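## Task

Take the block from the infeed plate and set it in the vise so it lies flat across both low support bars between the jaws, with its milled slot pointing upward. One long face must bear against the fixed jaw (the jaw not mounted on the air cylinder's rod), and one end face must touch the work stop, the short rod standing between the jaws. The V-block may be used as a place to set the block down and regrip it. The block must stay in this position on its own once the gripper lets go.

## Robot and tools

Robot: a single six-joint FANUC CRX-5iA arm carrying a Robotiq 2F-140 parallel gripper, with one fisheye camera, cam_wrist (504x504), fixed to the hand. There is only one arm, so every command row covers that arm and its gripper.

Frame: the scene frame has its origin on the table surface straight below the arm base; +z is up, and +y lies to the left when facing along +x. The base may sit slightly tilted on the table. Each result reports end_effector_position (metres) and end_effector_quat_wxyz in this frame; the reported position gets less trustworthy at long reach. That point is the spot between the pads when they are shut. The fingers extend along the gripper's +z and close along its y axis; tips sit about 33 mm past that point when shut and about 9 mm when fully open, and while closing they travel roughly 24 mm further from the arm, so keep clearance above surfaces.

execute_actions: argument actions is a list holding zero or one item; optional pictures (boolean) toggles camera images. Empty list: returns state, sends nothing. Motion item: {"rows": [...], "steps": n} with 1 to 15 rows and steps 1 to 15 (default 15); each step is 1/30 s, row k applies on step k and the final row repeats for leftover steps. Wait item: {"steps": n} alone, n up to 300, counted from the previous result and including your thinking time. A refused call moves nothing.

Each row has 9 numbers in this order: J1 waist, J2 shoulder, J3 elbow, J4 forearm roll, J5 wrist pitch, J6 wrist roll, then gripper position, gripper force_limit, gripper speed. The six joint values are absolute target angles in radians (same convention as the Joint positions line), not offsets. Nominal ranges: J1 -3.491..3.491, J2 -3.140..3.140, J3 -1.187..4.328, J4 -3.316..3.316, J5 -3.140..3.140, J6 -3.927..3.927. A call is refused if any target exceeds a range end by over 0.010 rad and is also beyond that joint's last reported angle; true ends may differ by 0.010 either way, and a target past a true end is clipped there, often reported as "joint sent to its limit" (possibly about an earlier, still-running action). No such note does not prove more travel exists.

Gripper numbers are absolute settings in [-1, 1]. position: +1 fully open (140 mm), about -0.8 pads touch, -1 closes until blocked. force_limit on parts up to 40 mm wide: roughly 14 N at -1, 60 N at 0, 107 N at +1. speed: roughly 30 mm/s at -1, 140 at 0, 250 at +1. To grasp, send position -1 and confirm object_status 2. Codes: 0 moving, 1 blocked while opening, 2 blocked while closing, 3 reached the setpoint or pads met (a thin item may still be held). Stopped fingers hold until position changes by at least 0.01 or the object yields or slips out. With status 2, a new force_limit only applies with a new position value, e.g. switch between -1 and -0.98. position_measured is in counts, nonlinear: 3 fully open, 230 pads together.

Motion limits: joint target speeds are capped at 2.62 rad/s (J1, J2), 3.14 (J3), 3.93 (J4-J6), with 0.5 s to accelerate, and all joints are timed to finish together. Targets are kept within 0.805 rad (J1, J2), 0.966 (J3) or 1.21 (J4-J6) of the measured angle, and scaled back if they would move the hand over 70 mm from where it is. Between calls the arm keeps pursuing the last row sent until it barely moves or a step is HELD.

Result lines: Joint positions and Joint velocities (rad, rad/s, column order); HELD marks steps where your row was partly or wholly not sent; "joint command not followed" means the clearance check altered targets (mount blocks and posts count as the arm); Flange force is the estimated external force on the gripper, including held weight, noisy during acceleration and right after sudden stops, or "no reading"; MOTOR HOT warns of overheating, and an OVER-TEMPERATURE FAULT brakes the arm until it cools. Pictured results list camera numbers that changed.

Faults: a joint torque reaching its load limit (152 N m for J1-J3, 38 N m for J4-J6, held weight included), or any outside force of 150 N on the arm, tool or held part, stops the arm for 10 s, skips the rest of the call and lets it yield. Avoid stops, drops, slips, slamming, hard collisions and forceful pushing; never knock or place anything off the table. Brief random tugs on a held part or nudges to loose objects can happen. The block must rest in place without the gripper when the scene ends.

zoom_image: camera "cam_wrist", region [x0, y0, x1, y1] in image pixels from the top-left, at most 504 by 504; returns a more detailed crop of the latest image. Calibration: fisheye, K=[[417.273,0,255.999],[0,416.438,250.776],[0,0,1]], D=[-0.03,0,0,0]; its pose follows from the joint readings, with a few mm and about half a degree of error.

read_manual: optional section, only "licences"; returns licence texts, no motion.

finished_scene: scene (integer, the current scene's number). Answering without any tool call ends the whole session.

Each tool is called as name(argument=value, ...), one argument or row to a line, values as JSON.

## Session

execute_actions(
  actions=[],
)

Scene clock: 0.00 s of 6600.00 s.
end_effector_position=(+0.4093, -0.2455, +0.3056) position_measured=3 object_status=3 end_effector_quat_wxyz=(+0.527, -0.448, -0.480, -0.540)
Joint positions: [-0.784  1.231  0.854 -1.57  -2.744 -2.128]
Joint velocities: [-0.001  0.001  0.001 -0.     0.001 -0.   ]
Flange force (N, the push that the arm receives, along the gripper's own x y z axes): no reading
camera_calibration (this result's frames):
cam_wrist: T_world_to_cam=[[0.994261, 0.0560499, 0.0911204, -0.412836], [0.102358, -0.250778, -0.962618, 0.198984], [-0.0311037, 0.966421, -0.255076, 0.518781], [0, 0, 0, 1]] pos_world=[0.406235, -0.42832, 0.361491]

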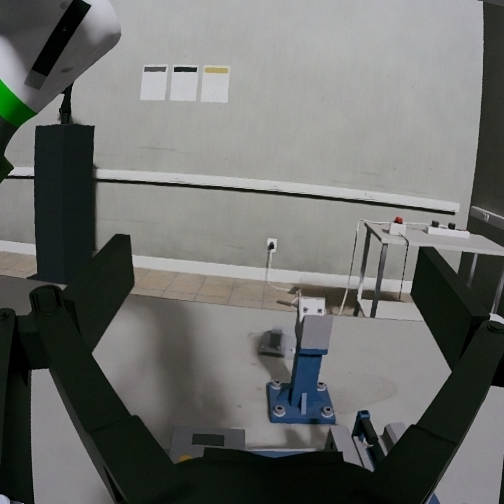

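zoom_image(
  camera="cam_wrist",
  region=[240, 280, 360, 380],
)

Region (240, 280, 360, 380) of cam_wrist's 504x504 image, scaled by 4.200, with more detail than that image has.

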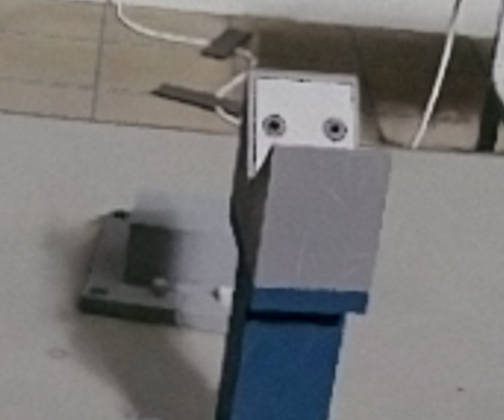

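execute_actions(
  actions=[
    {"rows": [[-0.3857, -0.2104, -0.3015, -0.721, -1.026, -2.22, 1, 0, 0]], "steps": 15},
  ],
  pictures=false,
)

execute_actions(
  actions=[
    {"steps": 40},
  ],
)

Scene clock: 17.80 s of 6600.00 s.
end_effector_position=(+0.4610, -0.1188, +0.1963) position_measured=3 object_status=3 end_effector_quat_wxyz=(-0.476, +0.656, +0.496, +0.311)
Joint positions: [-0.617  0.825  0.391 -1.215 -2.135 -2.166]
Joint velocities: [ 0.479 -1.476 -1.436  1.016  2.206 -0.11 ]
Flange force (N, the push that the arm receives, along the gripper's own x y z axes): [-23.1 1.3 -6.5]
Steps of this call (steps 1 to 90: nothing new was sent; then 14.30 s passed at rest; steps 91 to 105: all 15 steps of this action). Readings (joint positions | what the end effector reports):
91: [-0.784 1.231 0.853 -1.570 -2.744 -2.128] | position_measured=3 object_status=3
92: [-0.782 1.227 0.848 -1.565 -2.738 -2.128] | position_measured=3 object_status=3
94: [-0.769 1.202 0.818 -1.539 -2.700 -2.131] | position_measured=3 object_status=3
98: [-0.717 1.091 0.686 -1.428 -2.535 -2.143] | position_measured=3 object_status=3
105: the state above

Scene clock: 19.13 s of 6600.00 s.
end_effector_position=(+0.5154, -0.1448, +0.2397) position_measured=3 object_status=3 end_effector_quat_wxyz=(-0.000, +0.648, +0.762, +0.000)
Joint positions: [-0.386 -0.21  -0.302 -0.721 -1.026 -2.22 ]
Joint velocities: [-0.001  0.     0.001  0.     0.    -0.   ]
Flange force (N, the push that the arm receives, along the gripper's own x y z axes): [6.5 0.2 0.1]
Steps of this call (steps 1 to 40: the robot went on to your last target). Readings (joint positions | what the end effector reports):
1: [-0.600 0.772 0.340 -1.178 -2.056 -2.170] | position_measured=3 object_status=3
2: [-0.581 0.713 0.283 -1.138 -1.968 -2.175] | position_measured=3 object_status=3
4: [-0.540 0.579 0.160 -1.050 -1.773 -2.184] | position_measured=3 object_status=3
8: [-0.475 0.287 -0.034 -0.912 -1.447 -2.199] | position_measured=3 object_status=3
40: the state above
camera_calibration (this result's frames):
cam_wrist: T_world_to_cam=[[0.979078, 0.198294, -0.0456746, -0.456752], [0.200507, -0.901858, 0.382686, -0.317358], [0.0346923, -0.383838, -0.922749, 0.338613], [0, 0, 0, 1]] pos_world=[0.499081, -0.0656678, 0.413041]

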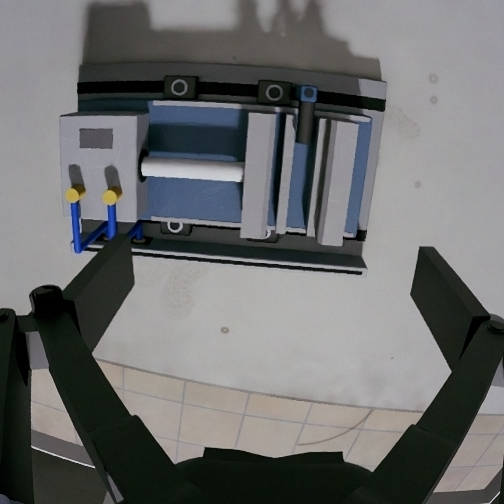

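zoom_image(
  camera="cam_wrist",
  region=[220, 70, 400, 280],
)

zoom_image(
  camera="cam_wrist",
  region=[90, 200, 460, 320],
)

Region (220, 70, 400, 280) of cam_wrist's 504x504 image, scaled by 2.400, with more detail than that image has; it fills the left 432 columns of this view, and the rest is white.

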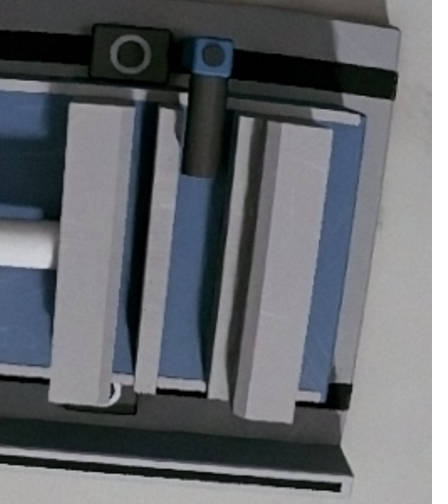

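Region (90, 200, 460, 320) of cam_wrist's 504x504 image, scaled by 1.362, with more detail than that image has; it fills the top 163 rows of this view, and the rest is white.

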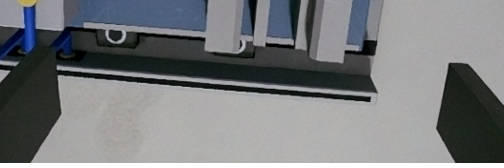

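execute_actions(
  actions=[
    {"rows": [[0.504, -0.85, -0.65, 0.0, -1.06, -2.8, 1, 0, 0]], "steps": 15},
  ],
  pictures=false,
)

execute_actions(
  actions=[
    {"rows": [[1.395, -0.8773, -0.8968, 0.694, -1.0815, -3.3, 1, 0, 0]], "steps": 15},
  ],
  pictures=false,
)

execute_actions(
  actions=[
    {"steps": 22},
  ],
)

Scene clock: 39.40 s of 6600.00 s.
end_effector_position=(+0.4672, -0.0196, +0.2746) position_measured=3 object_status=3 end_effector_quat_wxyz=(-0.056, +0.522, +0.850, -0.046)
Joint positions: [ 0.09  -0.557 -0.49  -0.33  -1.044 -2.535]
Joint velocities: [ 1.584 -1.117 -0.608  1.25  -0.06  -1.008]
Flange force (N, the push that the arm receives, along the gripper's own x y z axes): no reading
Steps of this call (steps 1 to 15: the robot went on to your last target; steps 16 to 90: nothing new was sent; then 16.77 s passed at rest; steps 91 to 105: all 15 steps of this action). Readings (joint positions | what the end effector reports):
91: [-0.385 -0.211 -0.302 -0.721 -1.026 -2.220] | position_measured=3 object_status=3
92: [-0.381 -0.214 -0.303 -0.717 -1.026 -2.223] | position_measured=3 object_status=3
94: [-0.356 -0.234 -0.314 -0.694 -1.026 -2.241] | position_measured=3 object_status=3
98: [-0.236 -0.327 -0.365 -0.590 -1.032 -2.326] | position_measured=3 object_status=3
105: the state above

Scene clock: 39.90 s of 6600.00 s.
end_effector_position=(+0.4458, +0.0894, +0.2671) position_measured=3 object_status=3 end_effector_quat_wxyz=(-0.027, +0.257, +0.962, -0.085)
Joint positions: [ 1.008 -0.826 -0.81   0.46  -1.074 -3.127]
Joint velocities: [ 1.341 -0.176 -0.3    0.8   -0.026 -0.595]
Flange force (N, the push that the arm receives, along the gripper's own x y z axes): no reading
Steps of this call (steps 1 to 15: all 15 steps of this action). Readings (joint positions | what the end effector reports):
1: [0.145 -0.596 -0.512 -0.286 -1.046 -2.570] | position_measured=3 object_status=3
2: [0.204 -0.633 -0.535 -0.237 -1.049 -2.609] | position_measured=3 object_status=3
4: [0.340 -0.692 -0.590 -0.119 -1.054 -2.703] | position_measured=3 object_status=3
8: [0.643 -0.768 -0.710 0.174 -1.065 -2.925] | position_measured=3 object_status=3
15: the state above

Scene clock: 40.63 s of 6600.00 s.
end_effector_position=(+0.4398, +0.2005, +0.2700) position_measured=3 object_status=3 end_effector_quat_wxyz=(-0.001, +0.140, +0.990, +0.000)
Joint positions: [ 1.395 -0.877 -0.897  0.694 -1.082 -3.3  ]
Joint velocities: [ 0.    -0.001  0.001  0.    -0.     0.   ]
Flange force (N, the push that the arm receives, along the gripper's own x y z axes): no reading
Steps of this call (steps 1 to 22: the robot went on to your last target). Readings (joint positions | what the end effector reports):
1: [1.053 -0.832 -0.820 0.487 -1.075 -3.147] | position_measured=3 object_status=3
2: [1.097 -0.838 -0.830 0.514 -1.076 -3.167] | position_measured=3 object_status=3
4: [1.184 -0.850 -0.849 0.567 -1.077 -3.206] | position_measured=3 object_status=3
8: [1.332 -0.869 -0.883 0.656 -1.080 -3.272] | position_measured=3 object_status=3
22: the state above
camera_calibration (this result's frames):
cam_wrist: T_world_to_cam=[[0.240418, 0.969608, -0.0453778, -0.279706], [0.900871, -0.205479, 0.382373, -0.449941], [0.361428, -0.132809, -0.922893, 0.307732], [0, 0, 0, 1]] pos_world=[0.361363, 0.219622, 0.443357]

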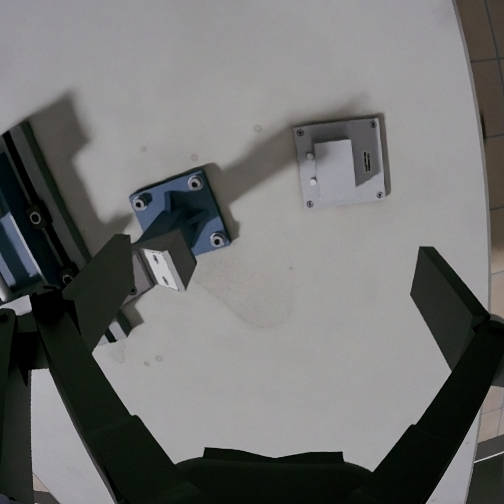

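zoom_image(
  camera="cam_wrist",
  region=[285, 105, 400, 220],
)

zoom_image(
  camera="cam_wrist",
  region=[110, 160, 250, 310],
)

Region (285, 105, 400, 220) of cam_wrist's 504x504 image, scaled by 4.383, with more detail than that image has.

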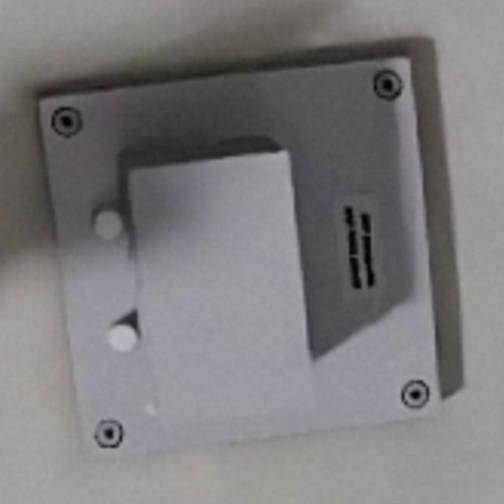

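Region (110, 160, 250, 310) of cam_wrist's 504x504 image, scaled by 3.360, with more detail than that image has; it fills the left 470 columns of this view, and the rest is white.

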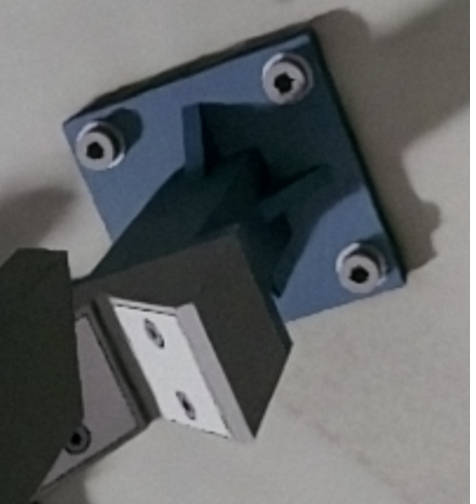

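execute_actions(
  actions=[
    {"rows": [[1.3107, 0.3136, -0.1780, 0.7259, -1.4567, -1.7813, 0.3, 0, 0.5]], "steps": 15},
  ],
  pictures=false,
)

execute_actions(
  actions=[
    {"steps": 35},
  ],
)

zoom_image(
  camera="cam_wrist",
  region=[150, 190, 390, 350],
)

Scene clock: 137.27 s of 6600.00 s.
end_effector_position=(+0.4981, +0.2506, +0.2460) position_measured=91 object_status=0 end_effector_quat_wxyz=(-0.065, -0.260, +0.951, -0.156)
Joint positions: [ 1.35  -0.348 -0.51   0.711 -1.283 -2.543]
Joint velocities: [-0.093  1.573  0.794  0.034 -0.414  1.825]
Flange force (N, the push that the arm receives, along the gripper's own x y z axes): [-9.2 2.0 -9.0]
Steps of this call (steps 1 to 15: the robot went on to your last target; steps 16 to 90: nothing new was sent; then 93.13 s passed at rest; steps 91 to 105: all 15 steps of this action). Readings (joint positions | what the end effector reports):
91: [1.395 -0.877 -0.897 0.694 -1.082 -3.300] | position_measured=3 object_status=0
92: [1.395 -0.874 -0.893 0.694 -1.083 -3.293] | position_measured=9 object_status=0
94: [1.392 -0.849 -0.871 0.695 -1.095 -3.255] | position_measured=30 object_status=0
98: [1.380 -0.728 -0.765 0.700 -1.150 -3.076] | position_measured=72 object_status=0
105: the state above

Scene clock: 138.43 s of 6600.00 s.
end_effector_position=(+0.4523, +0.2831, +0.1078) position_measured=91 object_status=3 end_effector_quat_wxyz=(+0.281, +0.627, -0.678, +0.259)
Joint positions: [ 1.311  0.314 -0.178  0.726 -1.457 -1.781]
Joint velocities: [ 0.    -0.     0.002 -0.001 -0.001 -0.   ]
Flange force (N, the push that the arm receives, along the gripper's own x y z axes): [3.4 1.6 0.6]
Steps of this call (steps 1 to 35: the robot went on to your last target). Readings (joint positions | what the end effector reports):
1: [1.347 -0.296 -0.484 0.712 -1.297 -2.483] | position_measured=91 object_status=3
2: [1.344 -0.244 -0.458 0.713 -1.310 -2.423] | position_measured=91 object_status=3
4: [1.338 -0.144 -0.408 0.716 -1.337 -2.308] | position_measured=91 object_status=3
8: [1.326 0.048 -0.311 0.720 -1.387 -2.087] | position_measured=91 object_status=3
35: the state above
camera_calibration (this result's frames):
cam_wrist: T_world_to_cam=[[-0.999806, 0.0190229, -0.00507069, 0.455581], [0.0195218, 0.924657, -0.3803, -0.22132], [-0.00254575, -0.380325, -0.924849, 0.399368], [0, 0, 0, 1]] pos_world=[0.46083, 0.347868, 0.287497]

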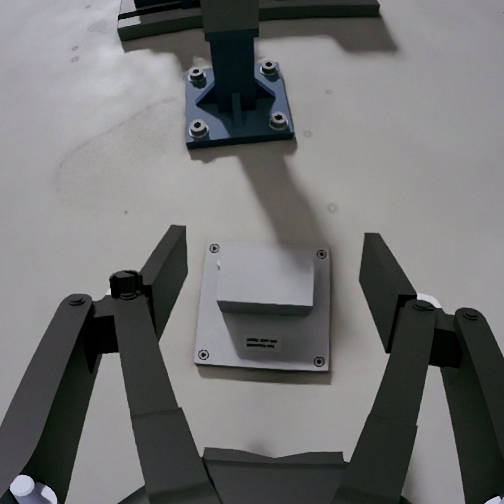

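Region (150, 190, 390, 350) of cam_wrist's 504x504 image, scaled by 2.100, with more detail than that image has.

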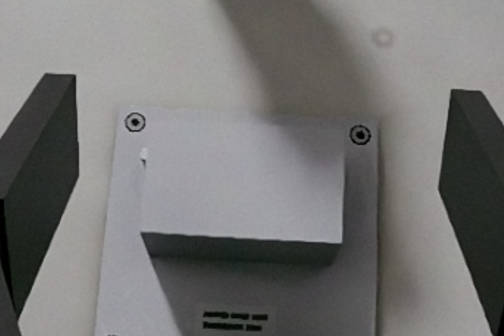

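execute_actions(
  actions=[],
)

Scene clock: 154.80 s of 6600.00 s.
end_effector_position=(+0.4523, +0.2831, +0.1078) position_measured=91 object_status=3 end_effector_quat_wxyz=(+0.281, +0.627, -0.678, +0.259)
Joint positions: [ 1.311  0.314 -0.178  0.726 -1.457 -1.781]
Joint velocities: [-0.001  0.001 -0.    -0.     0.002 -0.   ]
Flange force (N, the push that the arm receives, along the gripper's own x y z axes): [3.3 0.4 0.9]
Steps of this call (steps 1 to 15: the robot went on to your last target; steps 16 to 90: nothing new was sent; then 13.37 s passed at rest). Readings (joint positions | what the end effector reports):
1: [1.311 0.314 -0.178 0.726 -1.457 -1.781] | position_measured=91 object_status=3
2: [1.311 0.314 -0.178 0.726 -1.457 -1.781] | position_measured=91 object_status=3
4: [1.311 0.314 -0.178 0.726 -1.457 -1.781] | position_measured=91 object_status=3
8: [1.311 0.314 -0.178 0.726 -1.457 -1.781] | position_measured=91 object_status=3
90: the state above
The arm was judged still, so your last target was given up. Only a new action makes it travel on or press farther. Fingers that are still opening or closing keep moving.
camera_calibration (this result's frames):
cam_wrist: T_world_to_cam=[[-0.999806, 0.0190537, -0.00502929, 0.455542], [0.0195346, 0.924656, -0.380303, -0.221325], [-0.00259583, -0.380328, -0.924848, 0.399388], [0, 0, 0, 1]] pos_world=[0.460813, 0.347868, 0.287494]

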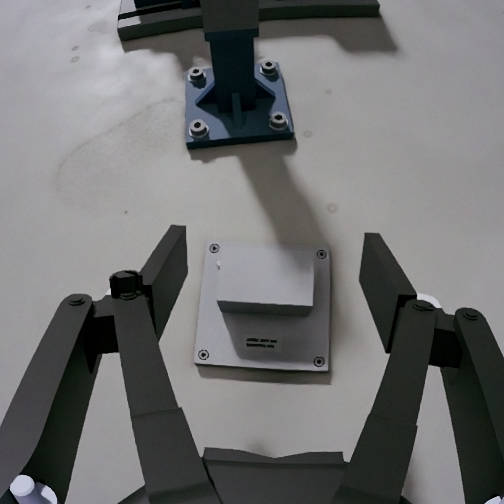

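execute_actions(
  actions=[
    {"rows": [[1.2478,0.4294,-0.1213,0.7570,-1.3764,-1.7807,0.3,0.8,-0.5]], "steps": 15},
  ],
  pictures=false,
)

execute_actions(
  actions=[
    {"steps": 12},
  ],
)

Scene clock: 198.37 s of 6600.00 s.
end_effector_position=(+0.4553, +0.2828, +0.0478) position_measured=91 object_status=3 end_effector_quat_wxyz=(+0.281, +0.627, -0.678, +0.259)
Joint positions: [ 1.248  0.429 -0.121  0.757 -1.376 -1.781]
Joint velocities: [-0.001  0.    -0.001  0.     0.    -0.   ]
Flange force (N, the push that the arm receives, along the gripper's own x y z axes): [3.7 0.6 -1.0]
Steps of this call (steps 1 to 90: nothing new was sent; then 40.07 s passed at rest; steps 91 to 105: all 15 steps of this action). Readings (joint positions | what the end effector reports):
91: [1.311 0.314 -0.178 0.726 -1.456 -1.781] | position_measured=91 object_status=3
92: [1.309 0.318 -0.176 0.727 -1.454 -1.781] | position_measured=91 object_status=3
94: [1.295 0.343 -0.163 0.734 -1.436 -1.781] | position_measured=91 object_status=3
98: [1.253 0.420 -0.126 0.754 -1.383 -1.781] | position_measured=91 object_status=3
105: the state above

Scene clock: 198.77 s of 6600.00 s.
end_effector_position=(+0.4553, +0.2828, +0.0478) position_measured=91 object_status=3 end_effector_quat_wxyz=(+0.281, +0.627, -0.678, +0.259)
Joint positions: [ 1.248  0.429 -0.121  0.757 -1.376 -1.781]
Joint velocities: [ 0.    -0.001  0.001 -0.001  0.     0.   ]
Flange force (N, the push that the arm receives, along the gripper's own x y z axes): [1.4 0.3 0.6]
Steps of this call (steps 1 to 12: the robot went on to your last target). Readings (joint positions | what the end effector reports):
1: [1.248 0.429 -0.121 0.757 -1.376 -1.781] | position_measured=91 object_status=3
2: [1.248 0.429 -0.121 0.757 -1.376 -1.781] | position_measured=91 object_status=3
4: [1.248 0.429 -0.121 0.757 -1.376 -1.781] | position_measured=91 object_status=3
8: [1.248 0.429 -0.121 0.757 -1.376 -1.781] | position_measured=91 object_status=3
12: the state above
camera_calibration (this result's frames):
cam_wrist: T_world_to_cam=[[-0.999809, 0.0189759, -0.00476912, 0.458222], [0.0193635, 0.924628, -0.380378, -0.243849], [-0.00280836, -0.380397, -0.924819, 0.34393], [0, 0, 0, 1]] pos_world=[0.463822, 0.347604, 0.227503]

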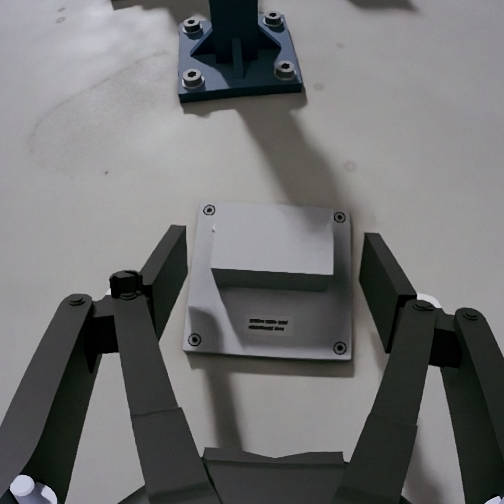

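execute_actions(
  actions=[
    {"rows": [[1.2478,0.4294,-0.1213,0.7570,-1.3764,-1.7807,-1,0.8,-0.5]], "steps": 15},
  ],
  pictures=false,
)

execute_actions(
  actions=[
    {"steps": 10},
  ],
)

Scene clock: 201.87 s of 6600.00 s.
end_effector_position=(+0.4553, +0.2828, +0.0478) position_measured=147 object_status=0 end_effector_quat_wxyz=(+0.281, +0.627, -0.678, +0.259)
Joint positions: [ 1.248  0.429 -0.121  0.757 -1.376 -1.781]
Joint velocities: [-0.001  0.001 -0.002  0.     0.001 -0.   ]
Flange force (N, the push that the arm receives, along the gripper's own x y z axes): [20.0 2.6 -24.1]
Steps of this call (steps 1 to 15: the robot went on to your last target; steps 16 to 78: nothing new was sent; steps 79 to 93: all 15 steps of this action). Readings (joint positions | what the end effector reports):
79: [1.248 0.429 -0.121 0.757 -1.376 -1.781] | position_measured=91 object_status=0
80: [1.248 0.429 -0.121 0.757 -1.376 -1.781] | position_measured=94 object_status=0
82: [1.248 0.429 -0.121 0.757 -1.376 -1.781] | position_measured=103 object_status=0
86: [1.248 0.429 -0.121 0.757 -1.376 -1.781] | position_measured=121 object_status=0
93: the state above

Scene clock: 202.20 s of 6600.00 s.
end_effector_position=(+0.4553, +0.2828, +0.0478) position_measured=147 object_status=2 end_effector_quat_wxyz=(+0.281, +0.627, -0.678, +0.259)
Joint positions: [ 1.248  0.429 -0.121  0.757 -1.376 -1.781]
Joint velocities: [-0.     0.001  0.     0.     0.001  0.   ]
Flange force (N, the push that the arm receives, along the gripper's own x y z axes): [20.4 3.4 -24.1]
Steps of this call (steps 1 to 10: the robot went on to your last target). Readings (joint positions | what the end effector reports):
1: [1.248 0.429 -0.121 0.757 -1.376 -1.781] | position_measured=147 object_status=0
2: [1.248 0.429 -0.121 0.757 -1.376 -1.781] | position_measured=147 object_status=0
4: [1.248 0.429 -0.121 0.757 -1.376 -1.781] | position_measured=147 object_status=2
8: [1.248 0.429 -0.121 0.757 -1.376 -1.781] | position_measured=147 object_status=2
10: the state above
camera_calibration (this result's frames):
cam_wrist: T_world_to_cam=[[-0.999808, 0.0190071, -0.00473513, 0.458191], [0.0193793, 0.924625, -0.380386, -0.243842], [-0.00285181, -0.380405, -0.924816, 0.343946], [0, 0, 0, 1]] pos_world=[0.463809, 0.347592, 0.227502]

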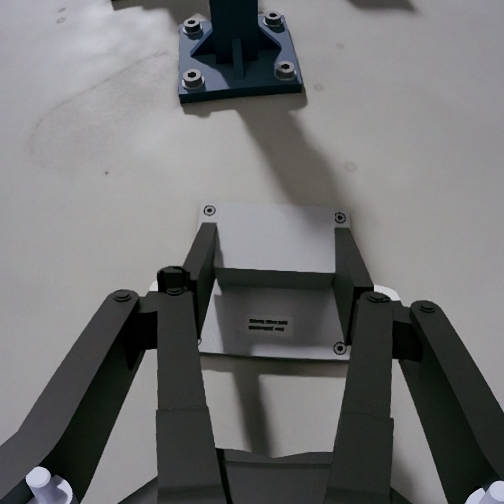

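execute_actions(
  actions=[
    {"rows": [[1.2488,0.4275,-0.1222,0.7565,-1.3778,-1.7806,-1,0.8,-0.5],[1.251,0.423,-0.124,0.7553,-1.381,-1.7804,-1,0.8,-0.5],[1.256,0.413,-0.1285,0.7528,-1.388,-1.780,-1,0.8,-0.5],[1.263,0.399,-0.135,0.749,-1.398,-1.779,-1,0.8,-0.5],[1.272,0.382,-0.1425,0.7446,-1.41,-1.7785,-1,0.8,-0.5],[1.282,0.362,-0.1515,0.7394,-1.424,-1.7777,-1,0.8,-0.5],[1.292,0.343,-0.16,0.7344,-1.4375,-1.777,-1,0.8,-0.5],[1.300,0.327,-0.167,0.730,-1.4487,-1.776,-1,0.8,-0.5],[1.3067,0.3138,-0.1731,0.7268,-1.4579,-1.7755,-1,0.8,-0.5]], "steps": 15},
  ],
)

Scene clock: 208.10 s of 6600.00 s.
end_effector_position=(+0.4551, +0.2829, +0.1079) position_measured=147 object_status=2 end_effector_quat_wxyz=(+0.281, +0.627, -0.679, +0.259)
Joint positions: [ 1.307  0.314 -0.173  0.727 -1.458 -1.776]
Joint velocities: [-0.    -0.    -0.003 -0.    -0.003 -0.   ]
Flange force (N, the push that the arm receives, along the gripper's own x y z axes): [1.6 -1.6 -0.9]
Steps of this call (steps 1 to 15: the robot went on to your last target; steps 16 to 90: nothing new was sent; then 2.40 s passed at rest; steps 91 to 105: all 15 steps of this action). Readings (joint positions | what the end effector reports):
91: [1.248 0.429 -0.121 0.757 -1.376 -1.781] | position_measured=147 object_status=2
92: [1.248 0.428 -0.122 0.757 -1.377 -1.781] | position_measured=147 object_status=2
94: [1.253 0.419 -0.126 0.754 -1.384 -1.780] | position_measured=147 object_status=2
98: [1.279 0.368 -0.149 0.741 -1.420 -1.778] | position_measured=147 object_status=2
105: the state above
camera_calibration (this result's frames):
cam_wrist: T_world_to_cam=[[-0.999799, 0.0194466, -0.00479186, 0.458217], [0.0198075, 0.924634, -0.380342, -0.221237], [-0.00296561, -0.38036, -0.924834, 0.399578], [0, 0, 0, 1]] pos_world=[0.463692, 0.347636, 0.287594]

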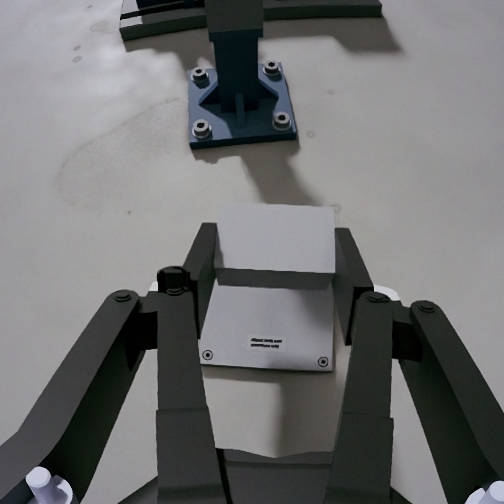

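zoom_image(
  camera="cam_wrist",
  region=[190, 190, 360, 300],
)

Region (190, 190, 360, 300) of cam_wrist's 504x504 image, scaled by 2.965, with more detail than that image has; it fills the top 326 rows of this view, and the rest is white.

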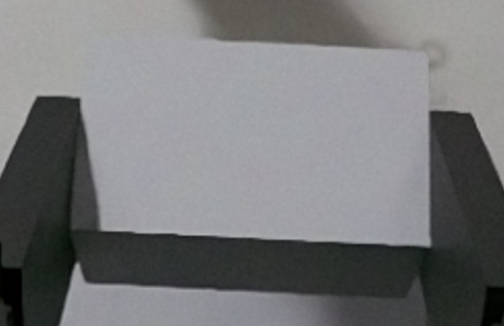

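execute_actions(
  actions=[
    {"rows": [[1.4422,0.3153,-0.4826,0.7528,-1.3190,1.1179,-1,0.8,-0.5]], "steps": 15},
  ],
  pictures=false,
)

execute_actions(
  actions=[
    {"steps": 30},
  ],
)

Scene clock: 276.60 s of 6600.00 s.
end_effector_position=(+0.3811, +0.2635, +0.0912) position_measured=147 object_status=2 end_effector_quat_wxyz=(+0.370, +0.886, -0.263, +0.097)
Joint positions: [ 1.388  0.315 -0.359  0.742 -1.375 -0.901]
Joint velocities: [ 0.215  0.003 -0.489  0.041  0.218  3.648]
Flange force (N, the push that the arm receives, along the gripper's own x y z axes): [0.3 7.1 3.7]
Steps of this call (steps 1 to 15: the robot went on to your last target; steps 16 to 100: nothing new was sent; then 64.67 s passed at rest; steps 101 to 115: all 15 steps of this action). Readings (joint positions | what the end effector reports):
101: [1.307 0.314 -0.173 0.727 -1.458 -1.775] | position_measured=147 object_status=2
102: [1.307 0.314 -0.174 0.727 -1.458 -1.769] | position_measured=147 object_status=2
104: [1.312 0.314 -0.184 0.728 -1.454 -1.731] | position_measured=147 object_status=2
108: [1.332 0.314 -0.230 0.732 -1.433 -1.551] | position_measured=147 object_status=2
115: the state above

Scene clock: 277.60 s of 6600.00 s.
end_effector_position=(+0.3346, +0.2426, +0.0851) position_measured=147 object_status=2 end_effector_quat_wxyz=(+0.270, +0.653, +0.654, -0.271)
Joint positions: [ 1.442  0.315 -0.483  0.753 -1.319  1.118]
Joint velocities: [ 0.001  0.001  0.001 -0.     0.001 -0.   ]
Flange force (N, the push that the arm receives, along the gripper's own x y z axes): [0.0 0.9 1.0]
Steps of this call (steps 1 to 30: the robot went on to your last target). Readings (joint positions | what the end effector reports):
1: [1.395 0.315 -0.375 0.744 -1.368 -0.774] | position_measured=147 object_status=2
2: [1.401 0.315 -0.388 0.745 -1.361 -0.646] | position_measured=147 object_status=2
4: [1.411 0.315 -0.411 0.747 -1.351 -0.390] | position_measured=147 object_status=2
8: [1.424 0.315 -0.442 0.749 -1.337 0.122] | position_measured=147 object_status=2
30: the state above
camera_calibration (this result's frames):
cam_wrist: T_world_to_cam=[[0.998173, -0.00506495, -0.0602075, -0.319516], [0.0537287, -0.3814, 0.922848, 0.00432241], [-0.0276373, -0.924396, -0.380431, 0.456786], [0, 0, 0, 1]] pos_world=[0.331324, 0.422281, 0.150549]

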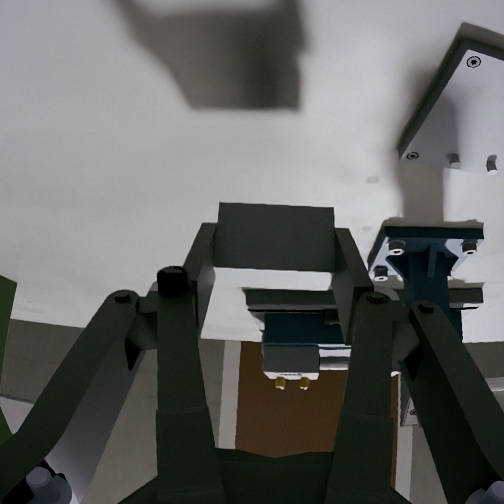

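execute_actions(
  actions=[
    {"rows": [[1.4395,0.3195,-0.4809,0.7549,-1.3160,1.1174,-1,0.8,-0.5],[1.434,0.328,-0.4774,0.759,-1.310,1.1165,-1,0.8,-0.5],[1.426,0.341,-0.472,0.765,-1.3007,1.115,-1,0.8,-0.5],[1.4156,0.3578,-0.4652,0.7736,-1.2885,1.1133,-1,0.8,-0.5],[1.405,0.3747,-0.4582,0.782,-1.2763,1.1114,-1,0.8,-0.5],[1.397,0.3875,-0.453,0.788,-1.2672,1.110,-1,0.8,-0.5],[1.392,0.396,-0.4495,0.7924,-1.261,1.109,-1,0.8,-0.5],[1.3890,0.4002,-0.4477,0.7945,-1.2580,1.1086,-1,0.8,-0.5]], "steps": 15},
  ],
)

Scene clock: 287.07 s of 6600.00 s.
end_effector_position=(+0.3346, +0.2427, +0.0451) position_measured=147 object_status=2 end_effector_quat_wxyz=(+0.270, +0.653, +0.654, -0.271)
Joint positions: [ 1.389  0.4   -0.448  0.795 -1.258  1.109]
Joint velocities: [-0.001 -0.001 -0.001  0.     0.     0.   ]
Flange force (N, the push that the arm receives, along the gripper's own x y z axes): [-0.2 0.8 0.8]
Steps of this call (steps 1 to 15: the robot went on to your last target; steps 16 to 90: nothing new was sent; then 5.97 s passed at rest; steps 91 to 105: all 15 steps of this action). Readings (joint positions | what the end effector reports):
91: [1.442 0.316 -0.483 0.753 -1.319 1.118] | position_measured=147 object_status=2
92: [1.441 0.318 -0.482 0.754 -1.317 1.118] | position_measured=147 object_status=2
94: [1.432 0.332 -0.476 0.761 -1.307 1.116] | position_measured=147 object_status=2
98: [1.400 0.383 -0.455 0.786 -1.271 1.111] | position_measured=147 object_status=2
105: the state above
camera_calibration (this result's frames):
cam_wrist: T_world_to_cam=[[0.998171, -0.00487008, -0.0602631, -0.321932], [0.0538551, -0.381371, 0.922852, 0.0411917], [-0.027477, -0.924409, -0.380411, 0.441574], [0, 0, 0, 1]] pos_world=[0.331258, 0.422336, 0.110565]

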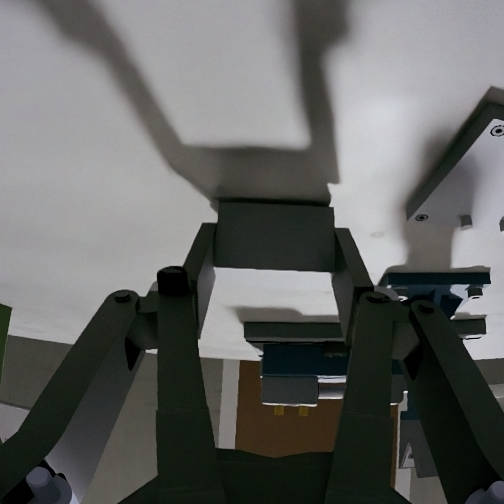

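execute_actions(
  actions=[
    {"rows": [[1.3874,0.4028,-0.4466,0.7957,-1.2562,1.1083,-1,0.8,-0.5]], "steps": 8},
  ],
  pictures=false,
)

Scene clock: 289.93 s of 6600.00 s.
end_effector_position=(+0.3346, +0.2426, +0.0439) position_measured=147 object_status=2 end_effector_quat_wxyz=(+0.270, +0.653, +0.654, -0.271)
Joint positions: [ 1.387  0.403 -0.447  0.796 -1.256  1.108]
Joint velocities: [ 0.001  0.001 -0.003  0.    -0.001 -0.001]
Flange force (N, the push that the arm receives, along the gripper's own x y z axes): [-0.6 0.4 1.1]
Steps of this call (steps 1 to 15: the robot went on to your last target; steps 16 to 78: nothing new was sent; steps 79 to 86: all 8 steps of this action). Readings (joint positions | what the end effector reports):
79: [1.389 0.400 -0.448 0.795 -1.258 1.109] | position_measured=147 object_status=2
80: [1.388 0.402 -0.447 0.795 -1.257 1.108] | position_measured=147 object_status=2
82: [1.387 0.403 -0.447 0.796 -1.256 1.108] | position_measured=147 object_status=2
86: the state above

execute_actions(
  actions=[
    {"rows": [[1.3866,0.4041,-0.4460,0.7963,-1.2553,1.1082,-1,0.8,-0.5]], "steps": 7},
  ],
  pictures=false,
)

Scene clock: 294.07 s of 6600.00 s.
end_effector_position=(+0.3346, +0.2426, +0.0433) position_measured=147 object_status=2 end_effector_quat_wxyz=(+0.270, +0.653, +0.654, -0.271)
Joint positions: [ 1.387  0.404 -0.446  0.796 -1.255  1.108]
Joint velocities: [ 0.001  0.002  0.001 -0.     0.001  0.   ]
Flange force (N, the push that the arm receives, along the gripper's own x y z axes): [-1.4 0.7 0.9]
Steps of this call (steps 1 to 15: the robot went on to your last target; steps 16 to 90: nothing new was sent; then 0.90 s passed at rest; steps 91 to 97: all 7 steps of this action). Readings (joint positions | what the end effector reports):
91: [1.387 0.403 -0.447 0.796 -1.256 1.108] | position_measured=147 object_status=2
92: [1.387 0.404 -0.446 0.796 -1.256 1.108] | position_measured=147 object_status=2
94: [1.387 0.404 -0.446 0.796 -1.255 1.108] | position_measured=147 object_status=2
97: the state above

execute_actions(
  actions=[
    {"rows": [[1.3859,0.4052,-0.4455,0.7968,-1.2545,1.1081,-1,0.8,-0.5]], "steps": 7},
  ],
  pictures=false,
)

Scene clock: 296.30 s of 6600.00 s.
end_effector_position=(+0.3346, +0.2426, +0.0427) position_measured=147 object_status=2 end_effector_quat_wxyz=(+0.270, +0.653, +0.654, -0.271)
Joint positions: [ 1.386  0.405 -0.446  0.797 -1.255  1.108]
Joint velocities: [0.001 0.002 0.002 0.001 0.001 0.   ]
Flange force (N, the push that the arm receives, along the gripper's own x y z axes): [0.3 0.5 1.1]
Steps of this call (steps 1 to 15: the robot went on to your last target; steps 16 to 60: nothing new was sent; steps 61 to 67: all 7 steps of this action). Readings (joint positions | what the end effector reports):
61: [1.387 0.404 -0.446 0.796 -1.255 1.108] | position_measured=147 object_status=2
62: [1.386 0.405 -0.446 0.797 -1.255 1.108] | position_measured=147 object_status=2
64: [1.386 0.405 -0.446 0.797 -1.255 1.108] | position_measured=147 object_status=2
67: the state above

execute_actions(
  actions=[
    {"rows": [[1.3853,0.4063,-0.4450,0.7973,-1.2537,1.1080,-1,0.8,-0.5]], "steps": 7},
  ],
  pictures=false,
)

Scene clock: 299.50 s of 6600.00 s.
end_effector_position=(+0.3345, +0.2426, +0.0422) position_measured=147 object_status=2 end_effector_quat_wxyz=(+0.270, +0.653, +0.654, -0.271)
Joint positions: [ 1.385  0.406 -0.445  0.797 -1.254  1.108]
Joint velocities: [-0.001  0.001  0.    -0.    -0.    -0.001]
Flange force (N, the push that the arm receives, along the gripper's own x y z axes): [-1.4 0.3 1.0]
Steps of this call (steps 1 to 15: the robot went on to your last target; steps 16 to 89: nothing new was sent; steps 90 to 96: all 7 steps of this action). Readings (joint positions | what the end effector reports):
90: [1.386 0.405 -0.445 0.797 -1.254 1.108] | position_measured=147 object_status=2
91: [1.385 0.406 -0.445 0.797 -1.254 1.108] | position_measured=147 object_status=2
93: [1.385 0.406 -0.445 0.797 -1.254 1.108] | position_measured=147 object_status=2
96: the state above

execute_actions(
  actions=[
    {"rows": [[1.3846,0.4074,-0.4445,0.7978,-1.2529,1.1079,-1,0.8,-0.5]], "steps": 7},
  ],
  pictures=false,
)

Scene clock: 302.30 s of 6600.00 s.
end_effector_position=(+0.3345, +0.2426, +0.0417) position_measured=147 object_status=2 end_effector_quat_wxyz=(+0.270, +0.653, +0.654, -0.271)
Joint positions: [ 1.385  0.407 -0.444  0.798 -1.253  1.108]
Joint velocities: [-0.     0.    -0.001  0.     0.001  0.   ]
Flange force (N, the push that the arm receives, along the gripper's own x y z axes): [-9.1 -0.4 -11.7]
Steps of this call (steps 1 to 15: the robot went on to your last target; steps 16 to 77: nothing new was sent; steps 78 to 84: all 7 steps of this action). Readings (joint positions | what the end effector reports):
78: [1.385 0.406 -0.445 0.797 -1.254 1.108] | position_measured=147 object_status=2
79: [1.385 0.407 -0.445 0.798 -1.253 1.108] | position_measured=147 object_status=2
81: [1.385 0.407 -0.444 0.798 -1.253 1.108] | position_measured=147 object_status=2
84: the state above

Contact. Release.

execute_actions(
  actions=[
    {"rows": [[1.3846,0.4074,-0.4445,0.7978,-1.2529,1.1079,0.3,0.8,-0.5]], "steps": 15},
  ],
  pictures=false,
)

execute_actions(
  actions=[
    {"rows": [[1.4422,0.3153,-0.4826,0.7528,-1.3190,1.1179,0.3,0.8,-0.5]], "steps": 15},
  ],
)

Scene clock: 306.53 s of 6600.00 s.
end_effector_position=(+0.3344, +0.2427, +0.0415) position_measured=91 object_status=0 end_effector_quat_wxyz=(+0.270, +0.653, +0.654, -0.271)
Joint positions: [ 1.385  0.408 -0.444  0.798 -1.252  1.108]
Joint velocities: [-0.     0.001 -0.     0.     0.001  0.   ]
Flange force (N, the push that the arm receives, along the gripper's own x y z axes): [-1.6 0.0 -0.8]
Steps of this call (steps 1 to 15: the robot went on to your last target; steps 16 to 90: nothing new was sent; then 0.73 s passed at rest; steps 91 to 105: all 15 steps of this action). Readings (joint positions | what the end effector reports):
91: [1.385 0.407 -0.444 0.798 -1.253 1.108] | position_measured=147 object_status=0
92: [1.385 0.407 -0.444 0.798 -1.253 1.108] | position_measured=147 object_status=0
94: [1.385 0.408 -0.444 0.798 -1.252 1.108] | position_measured=135 object_status=0
98: [1.385 0.408 -0.444 0.798 -1.252 1.108] | position_measured=117 object_status=0
105: the state above

Scene clock: 307.03 s of 6600.00 s.
end_effector_position=(+0.3346, +0.2426, +0.0851) position_measured=91 object_status=3 end_effector_quat_wxyz=(+0.270, +0.653, +0.654, -0.271)
Joint positions: [ 1.442  0.315 -0.483  0.753 -1.319  1.118]
Joint velocities: [ 0.001  0.001  0.001  0.    -0.001  0.001]
Flange force (N, the push that the arm receives, along the gripper's own x y z axes): [-2.6 -0.3 0.0]
Steps of this call (steps 1 to 15: all 15 steps of this action). Readings (joint positions | what the end effector reports):
1: [1.385 0.407 -0.445 0.798 -1.253 1.108] | position_measured=91 object_status=0
2: [1.387 0.404 -0.446 0.796 -1.256 1.108] | position_measured=91 object_status=0
4: [1.403 0.379 -0.457 0.783 -1.274 1.111] | position_measured=91 object_status=0
8: [1.441 0.318 -0.481 0.754 -1.317 1.118] | position_measured=91 object_status=3
15: the state above
camera_calibration (this result's frames):
cam_wrist: T_world_to_cam=[[0.998171, -0.0050417, -0.0602488, -0.319492], [0.0537778, -0.381332, 0.922873, 0.00430696], [-0.0276276, -0.924424, -0.380363, 0.45675], [0, 0, 0, 1]] pos_world=[0.331295, 0.422262, 0.150507]

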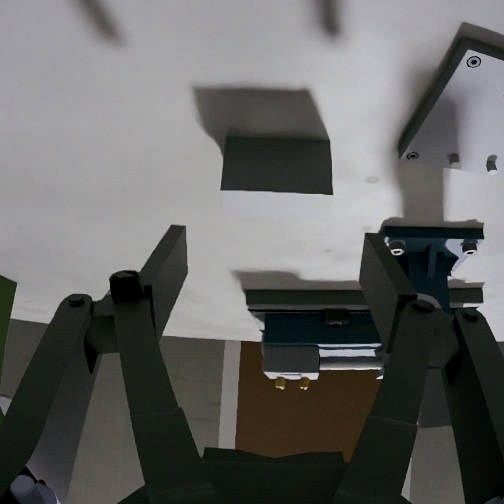

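execute_actions(
  actions=[
    {"rows": [[1.045,-0.047,-0.457,0.19,-1.143,0.47,0.3,0.8,-0.5]], "steps": 13},
  ],
  pictures=false,
)

execute_actions(
  actions=[
    {"rows": [[0.65,-0.15,-0.45,-0.37,-1.1,-0.18,0.3,0.8,-0.5]], "steps": 9},
  ],
  pictures=false,
)

execute_actions(
  actions=[
    {"rows": [[0.252,0.005,-0.46,-0.927,-1.19,-0.83,0.3,0.8,-0.5]], "steps": 9},
  ],
  pictures=false,
)

execute_actions(
  actions=[
    {"rows": [[-0.1458,0.4194,-0.4885,-1.4844,-1.4095,-1.4843,0.3,0.8,-0.5]], "steps": 15},
  ],
  pictures=false,
)

execute_actions(
  actions=[
    {"steps": 15},
  ],
)

Scene clock: 384.10 s of 6600.00 s.
end_effector_position=(+0.3252, +0.1702, +0.1184) position_measured=91 object_status=3 end_effector_quat_wxyz=(+0.217, +0.925, +0.105, -0.294)
Joint positions: [ 1.115  0.016 -0.462  0.289 -1.174  0.584]
Joint velocities: [-0.8   -0.73   0.05  -1.13   0.356 -1.304]
Flange force (N, the push that the arm receives, along the gripper's own x y z axes): [-1.7 27.2 -12.3]
Steps of this call (steps 1 to 15: the robot went on to your last target; steps 16 to 90: nothing new was sent; then 73.63 s passed at rest; steps 91 to 103: all 13 steps of this action). Readings (joint positions | what the end effector reports):
91: [1.442 0.315 -0.483 0.752 -1.319 1.118] | position_measured=91 object_status=3
92: [1.438 0.312 -0.483 0.747 -1.318 1.111] | position_measured=91 object_status=3
94: [1.415 0.291 -0.481 0.714 -1.308 1.073] | position_measured=91 object_status=3
98: [1.305 0.190 -0.474 0.558 -1.258 0.894] | position_measured=91 object_status=3
103: the state above

Scene clock: 384.40 s of 6600.00 s.
end_effector_position=(+0.2973, +0.1607, +0.1428) position_measured=91 object_status=3 end_effector_quat_wxyz=(+0.206, +0.806, -0.466, -0.301)
Joint positions: [ 0.779 -0.124 -0.452 -0.187 -1.111  0.033]
Joint velocities: [-1.087 -0.264  0.019 -1.53   0.115 -1.785]
Flange force (N, the push that the arm receives, along the gripper's own x y z axes): [11.7 12.5 -6.4]
Steps of this call (steps 1 to 9: all 9 steps of this action). Readings (joint positions | what the end effector reports):
1: [1.090 -0.006 -0.460 0.254 -1.163 0.543] | position_measured=91 object_status=3
2: [1.064 -0.025 -0.459 0.217 -1.154 0.501] | position_measured=91 object_status=3
4: [0.998 -0.061 -0.456 0.124 -1.138 0.393] | position_measured=91 object_status=3
8: [0.818 -0.114 -0.453 -0.131 -1.115 0.098] | position_measured=91 object_status=3
9: the state above

Scene clock: 384.70 s of 6600.00 s.
end_effector_position=(+0.2802, +0.1910, +0.1430) position_measured=91 object_status=3 end_effector_quat_wxyz=(-0.242, -0.285, +0.874, +0.310)
Joint positions: [ 0.383 -0.084 -0.457 -0.743 -1.141 -0.616]
Joint velocities: [-1.107  0.511 -0.023 -1.531 -0.307 -1.791]
Flange force (N, the push that the arm receives, along the gripper's own x y z axes): [8.8 15.8 -13.6]
Steps of this call (steps 1 to 9: all 9 steps of this action). Readings (joint positions | what the end effector reports):
1: [0.744 -0.132 -0.451 -0.236 -1.108 -0.024] | position_measured=91 object_status=3
2: [0.709 -0.136 -0.451 -0.286 -1.107 -0.082] | position_measured=91 object_status=3
4: [0.624 -0.134 -0.452 -0.407 -1.109 -0.223] | position_measured=91 object_status=3
8: [0.423 -0.100 -0.456 -0.688 -1.132 -0.550] | position_measured=91 object_status=3
9: the state above

Scene clock: 385.20 s of 6600.00 s.
end_effector_position=(+0.3323, +0.1999, +0.0852) position_measured=91 object_status=3 end_effector_quat_wxyz=(-0.328, +0.619, +0.635, +0.326)
Joint positions: [-0.14   0.412 -0.488 -1.476 -1.406 -1.474]
Joint velocities: [-0.215  0.252 -0.019 -0.298 -0.129 -0.351]
Flange force (N, the push that the arm receives, along the gripper's own x y z axes): [-26.7 -14.0 -4.5]
Steps of this call (steps 1 to 15: all 15 steps of this action). Readings (joint positions | what the end effector reports):
1: [0.348 -0.065 -0.458 -0.793 -1.153 -0.673] | position_measured=91 object_status=3
2: [0.313 -0.041 -0.459 -0.843 -1.167 -0.732] | position_measured=91 object_status=3
4: [0.226 0.022 -0.462 -0.963 -1.203 -0.873] | position_measured=91 object_status=3
8: [0.030 0.211 -0.472 -1.237 -1.304 -1.194] | position_measured=91 object_status=3
15: the state above

Scene clock: 385.70 s of 6600.00 s.
end_effector_position=(+0.3342, +0.1987, +0.0842) position_measured=91 object_status=3 end_effector_quat_wxyz=(-0.327, +0.627, +0.627, +0.327)
Joint positions: [-0.146  0.419 -0.488 -1.484 -1.409 -1.484]
Joint velocities: [ 0.    -0.     0.003 -0.     0.001  0.   ]
Flange force (N, the push that the arm receives, along the gripper's own x y z axes): [2.6 3.3 0.9]
Steps of this call (steps 1 to 15: the robot went on to your last target). Readings (joint positions | what the end effector reports):
1: [-0.144 0.418 -0.488 -1.483 -1.409 -1.482] | position_measured=91 object_status=3
2: [-0.145 0.419 -0.488 -1.484 -1.409 -1.484] | position_measured=91 object_status=3
4: [-0.146 0.419 -0.488 -1.484 -1.409 -1.484] | position_measured=91 object_status=3
8: [-0.146 0.419 -0.488 -1.484 -1.409 -1.484] | position_measured=91 object_status=3
15: the state above
The arm was judged still, so your last target was given up. Only a new action makes it travel on or press farther. Fingers that are still opening or closing keep moving.
camera_calibration (this result's frames):
cam_wrist: T_world_to_cam=[[0.998198, 0.0598314, 0.00462807, -0.337737], [0.0529863, -0.842533, -0.536032, 0.203086], [-0.0281722, 0.535311, -0.844185, 0.164979], [0, 0, 0, 1]] pos_world=[0.331015, 0.102999, 0.249696]

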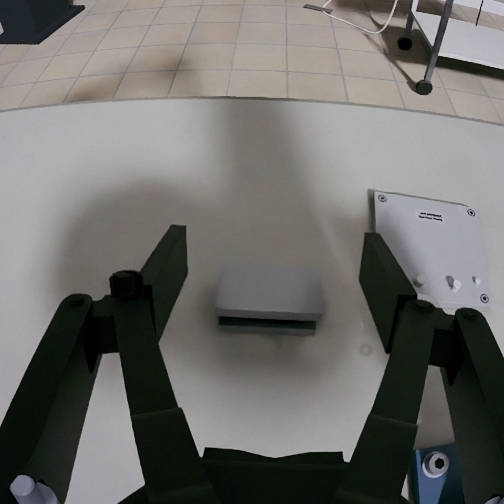

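zoom_image(
  camera="cam_wrist",
  region=[200, 250, 340, 350],
)

Region (200, 250, 340, 350) of cam_wrist's 504x504 image, scaled by 3.600, with more detail than that image has; it fills the top 360 rows of this view, and the rest is white.

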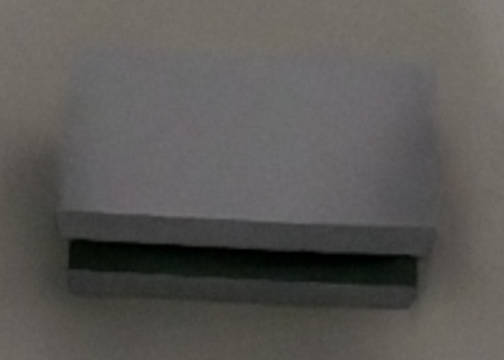

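execute_actions(
  actions=[
    {"rows": [[-0.143,0.43,-0.482,-1.487,-1.4077,-1.4805,0.3,0.8,-0.5],[-0.138,0.45,-0.469,-1.493,-1.404,-1.473,0.3,0.8,-0.5],[-0.13,0.483,-0.449,-1.5015,-1.398,-1.461,0.3,0.8,-0.5],[-0.122,0.515,-0.429,-1.510,-1.3926,-1.449,0.3,0.8,-0.5],[-0.1134,0.5473,-0.4087,-1.5187,-1.3869,-1.4372,0.3,0.8,-0.5]], "steps": 15},
  ],
)

zoom_image(
  camera="cam_wrist",
  region=[170, 190, 380, 330],
)

Scene clock: 406.30 s of 6600.00 s.
end_effector_position=(+0.3331, +0.1951, +0.0403) position_measured=91 object_status=3 end_effector_quat_wxyz=(-0.327, +0.627, +0.627, +0.327)
Joint positions: [-0.113  0.547 -0.409 -1.519 -1.387 -1.437]
Joint velocities: [ 0.001 -0.001 -0.     0.     0.    -0.   ]
Flange force (N, the push that the arm receives, along the gripper's own x y z axes): [2.1 2.6 1.1]
Steps of this call (steps 1 to 90: nothing new was sent; then 17.10 s passed at rest; steps 91 to 105: all 15 steps of this action). Readings (joint positions | what the end effector reports):
91: [-0.146 0.420 -0.488 -1.484 -1.410 -1.484] | position_measured=91 object_status=3
92: [-0.145 0.423 -0.487 -1.485 -1.410 -1.483] | position_measured=91 object_status=3
94: [-0.139 0.447 -0.471 -1.492 -1.406 -1.474] | position_measured=91 object_status=3
98: [-0.118 0.530 -0.420 -1.514 -1.390 -1.444] | position_measured=91 object_status=3
105: the state above
camera_calibration (this result's frames):
cam_wrist: T_world_to_cam=[[0.998215, 0.0595497, 0.00452515, -0.336182], [0.0526929, -0.842542, -0.536048, 0.176733], [-0.0281089, 0.535329, -0.844176, 0.129815], [0, 0, 0, 1]] pos_world=[0.329918, 0.0994309, 0.205845]

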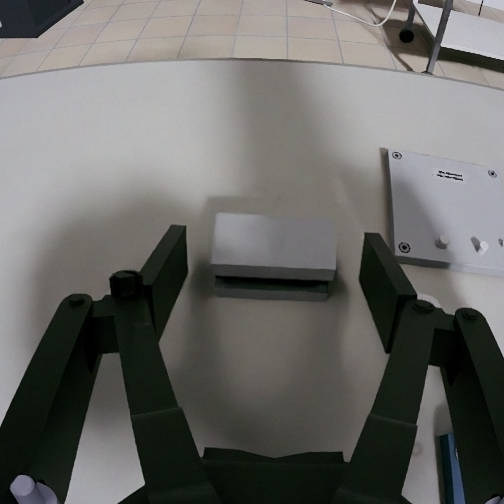

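Region (170, 190, 380, 330) of cam_wrist's 504x504 image, scaled by 2.400, with more detail than that image has.

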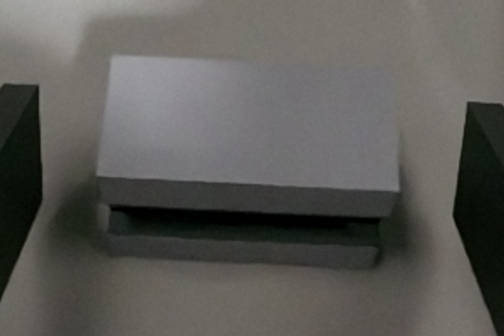

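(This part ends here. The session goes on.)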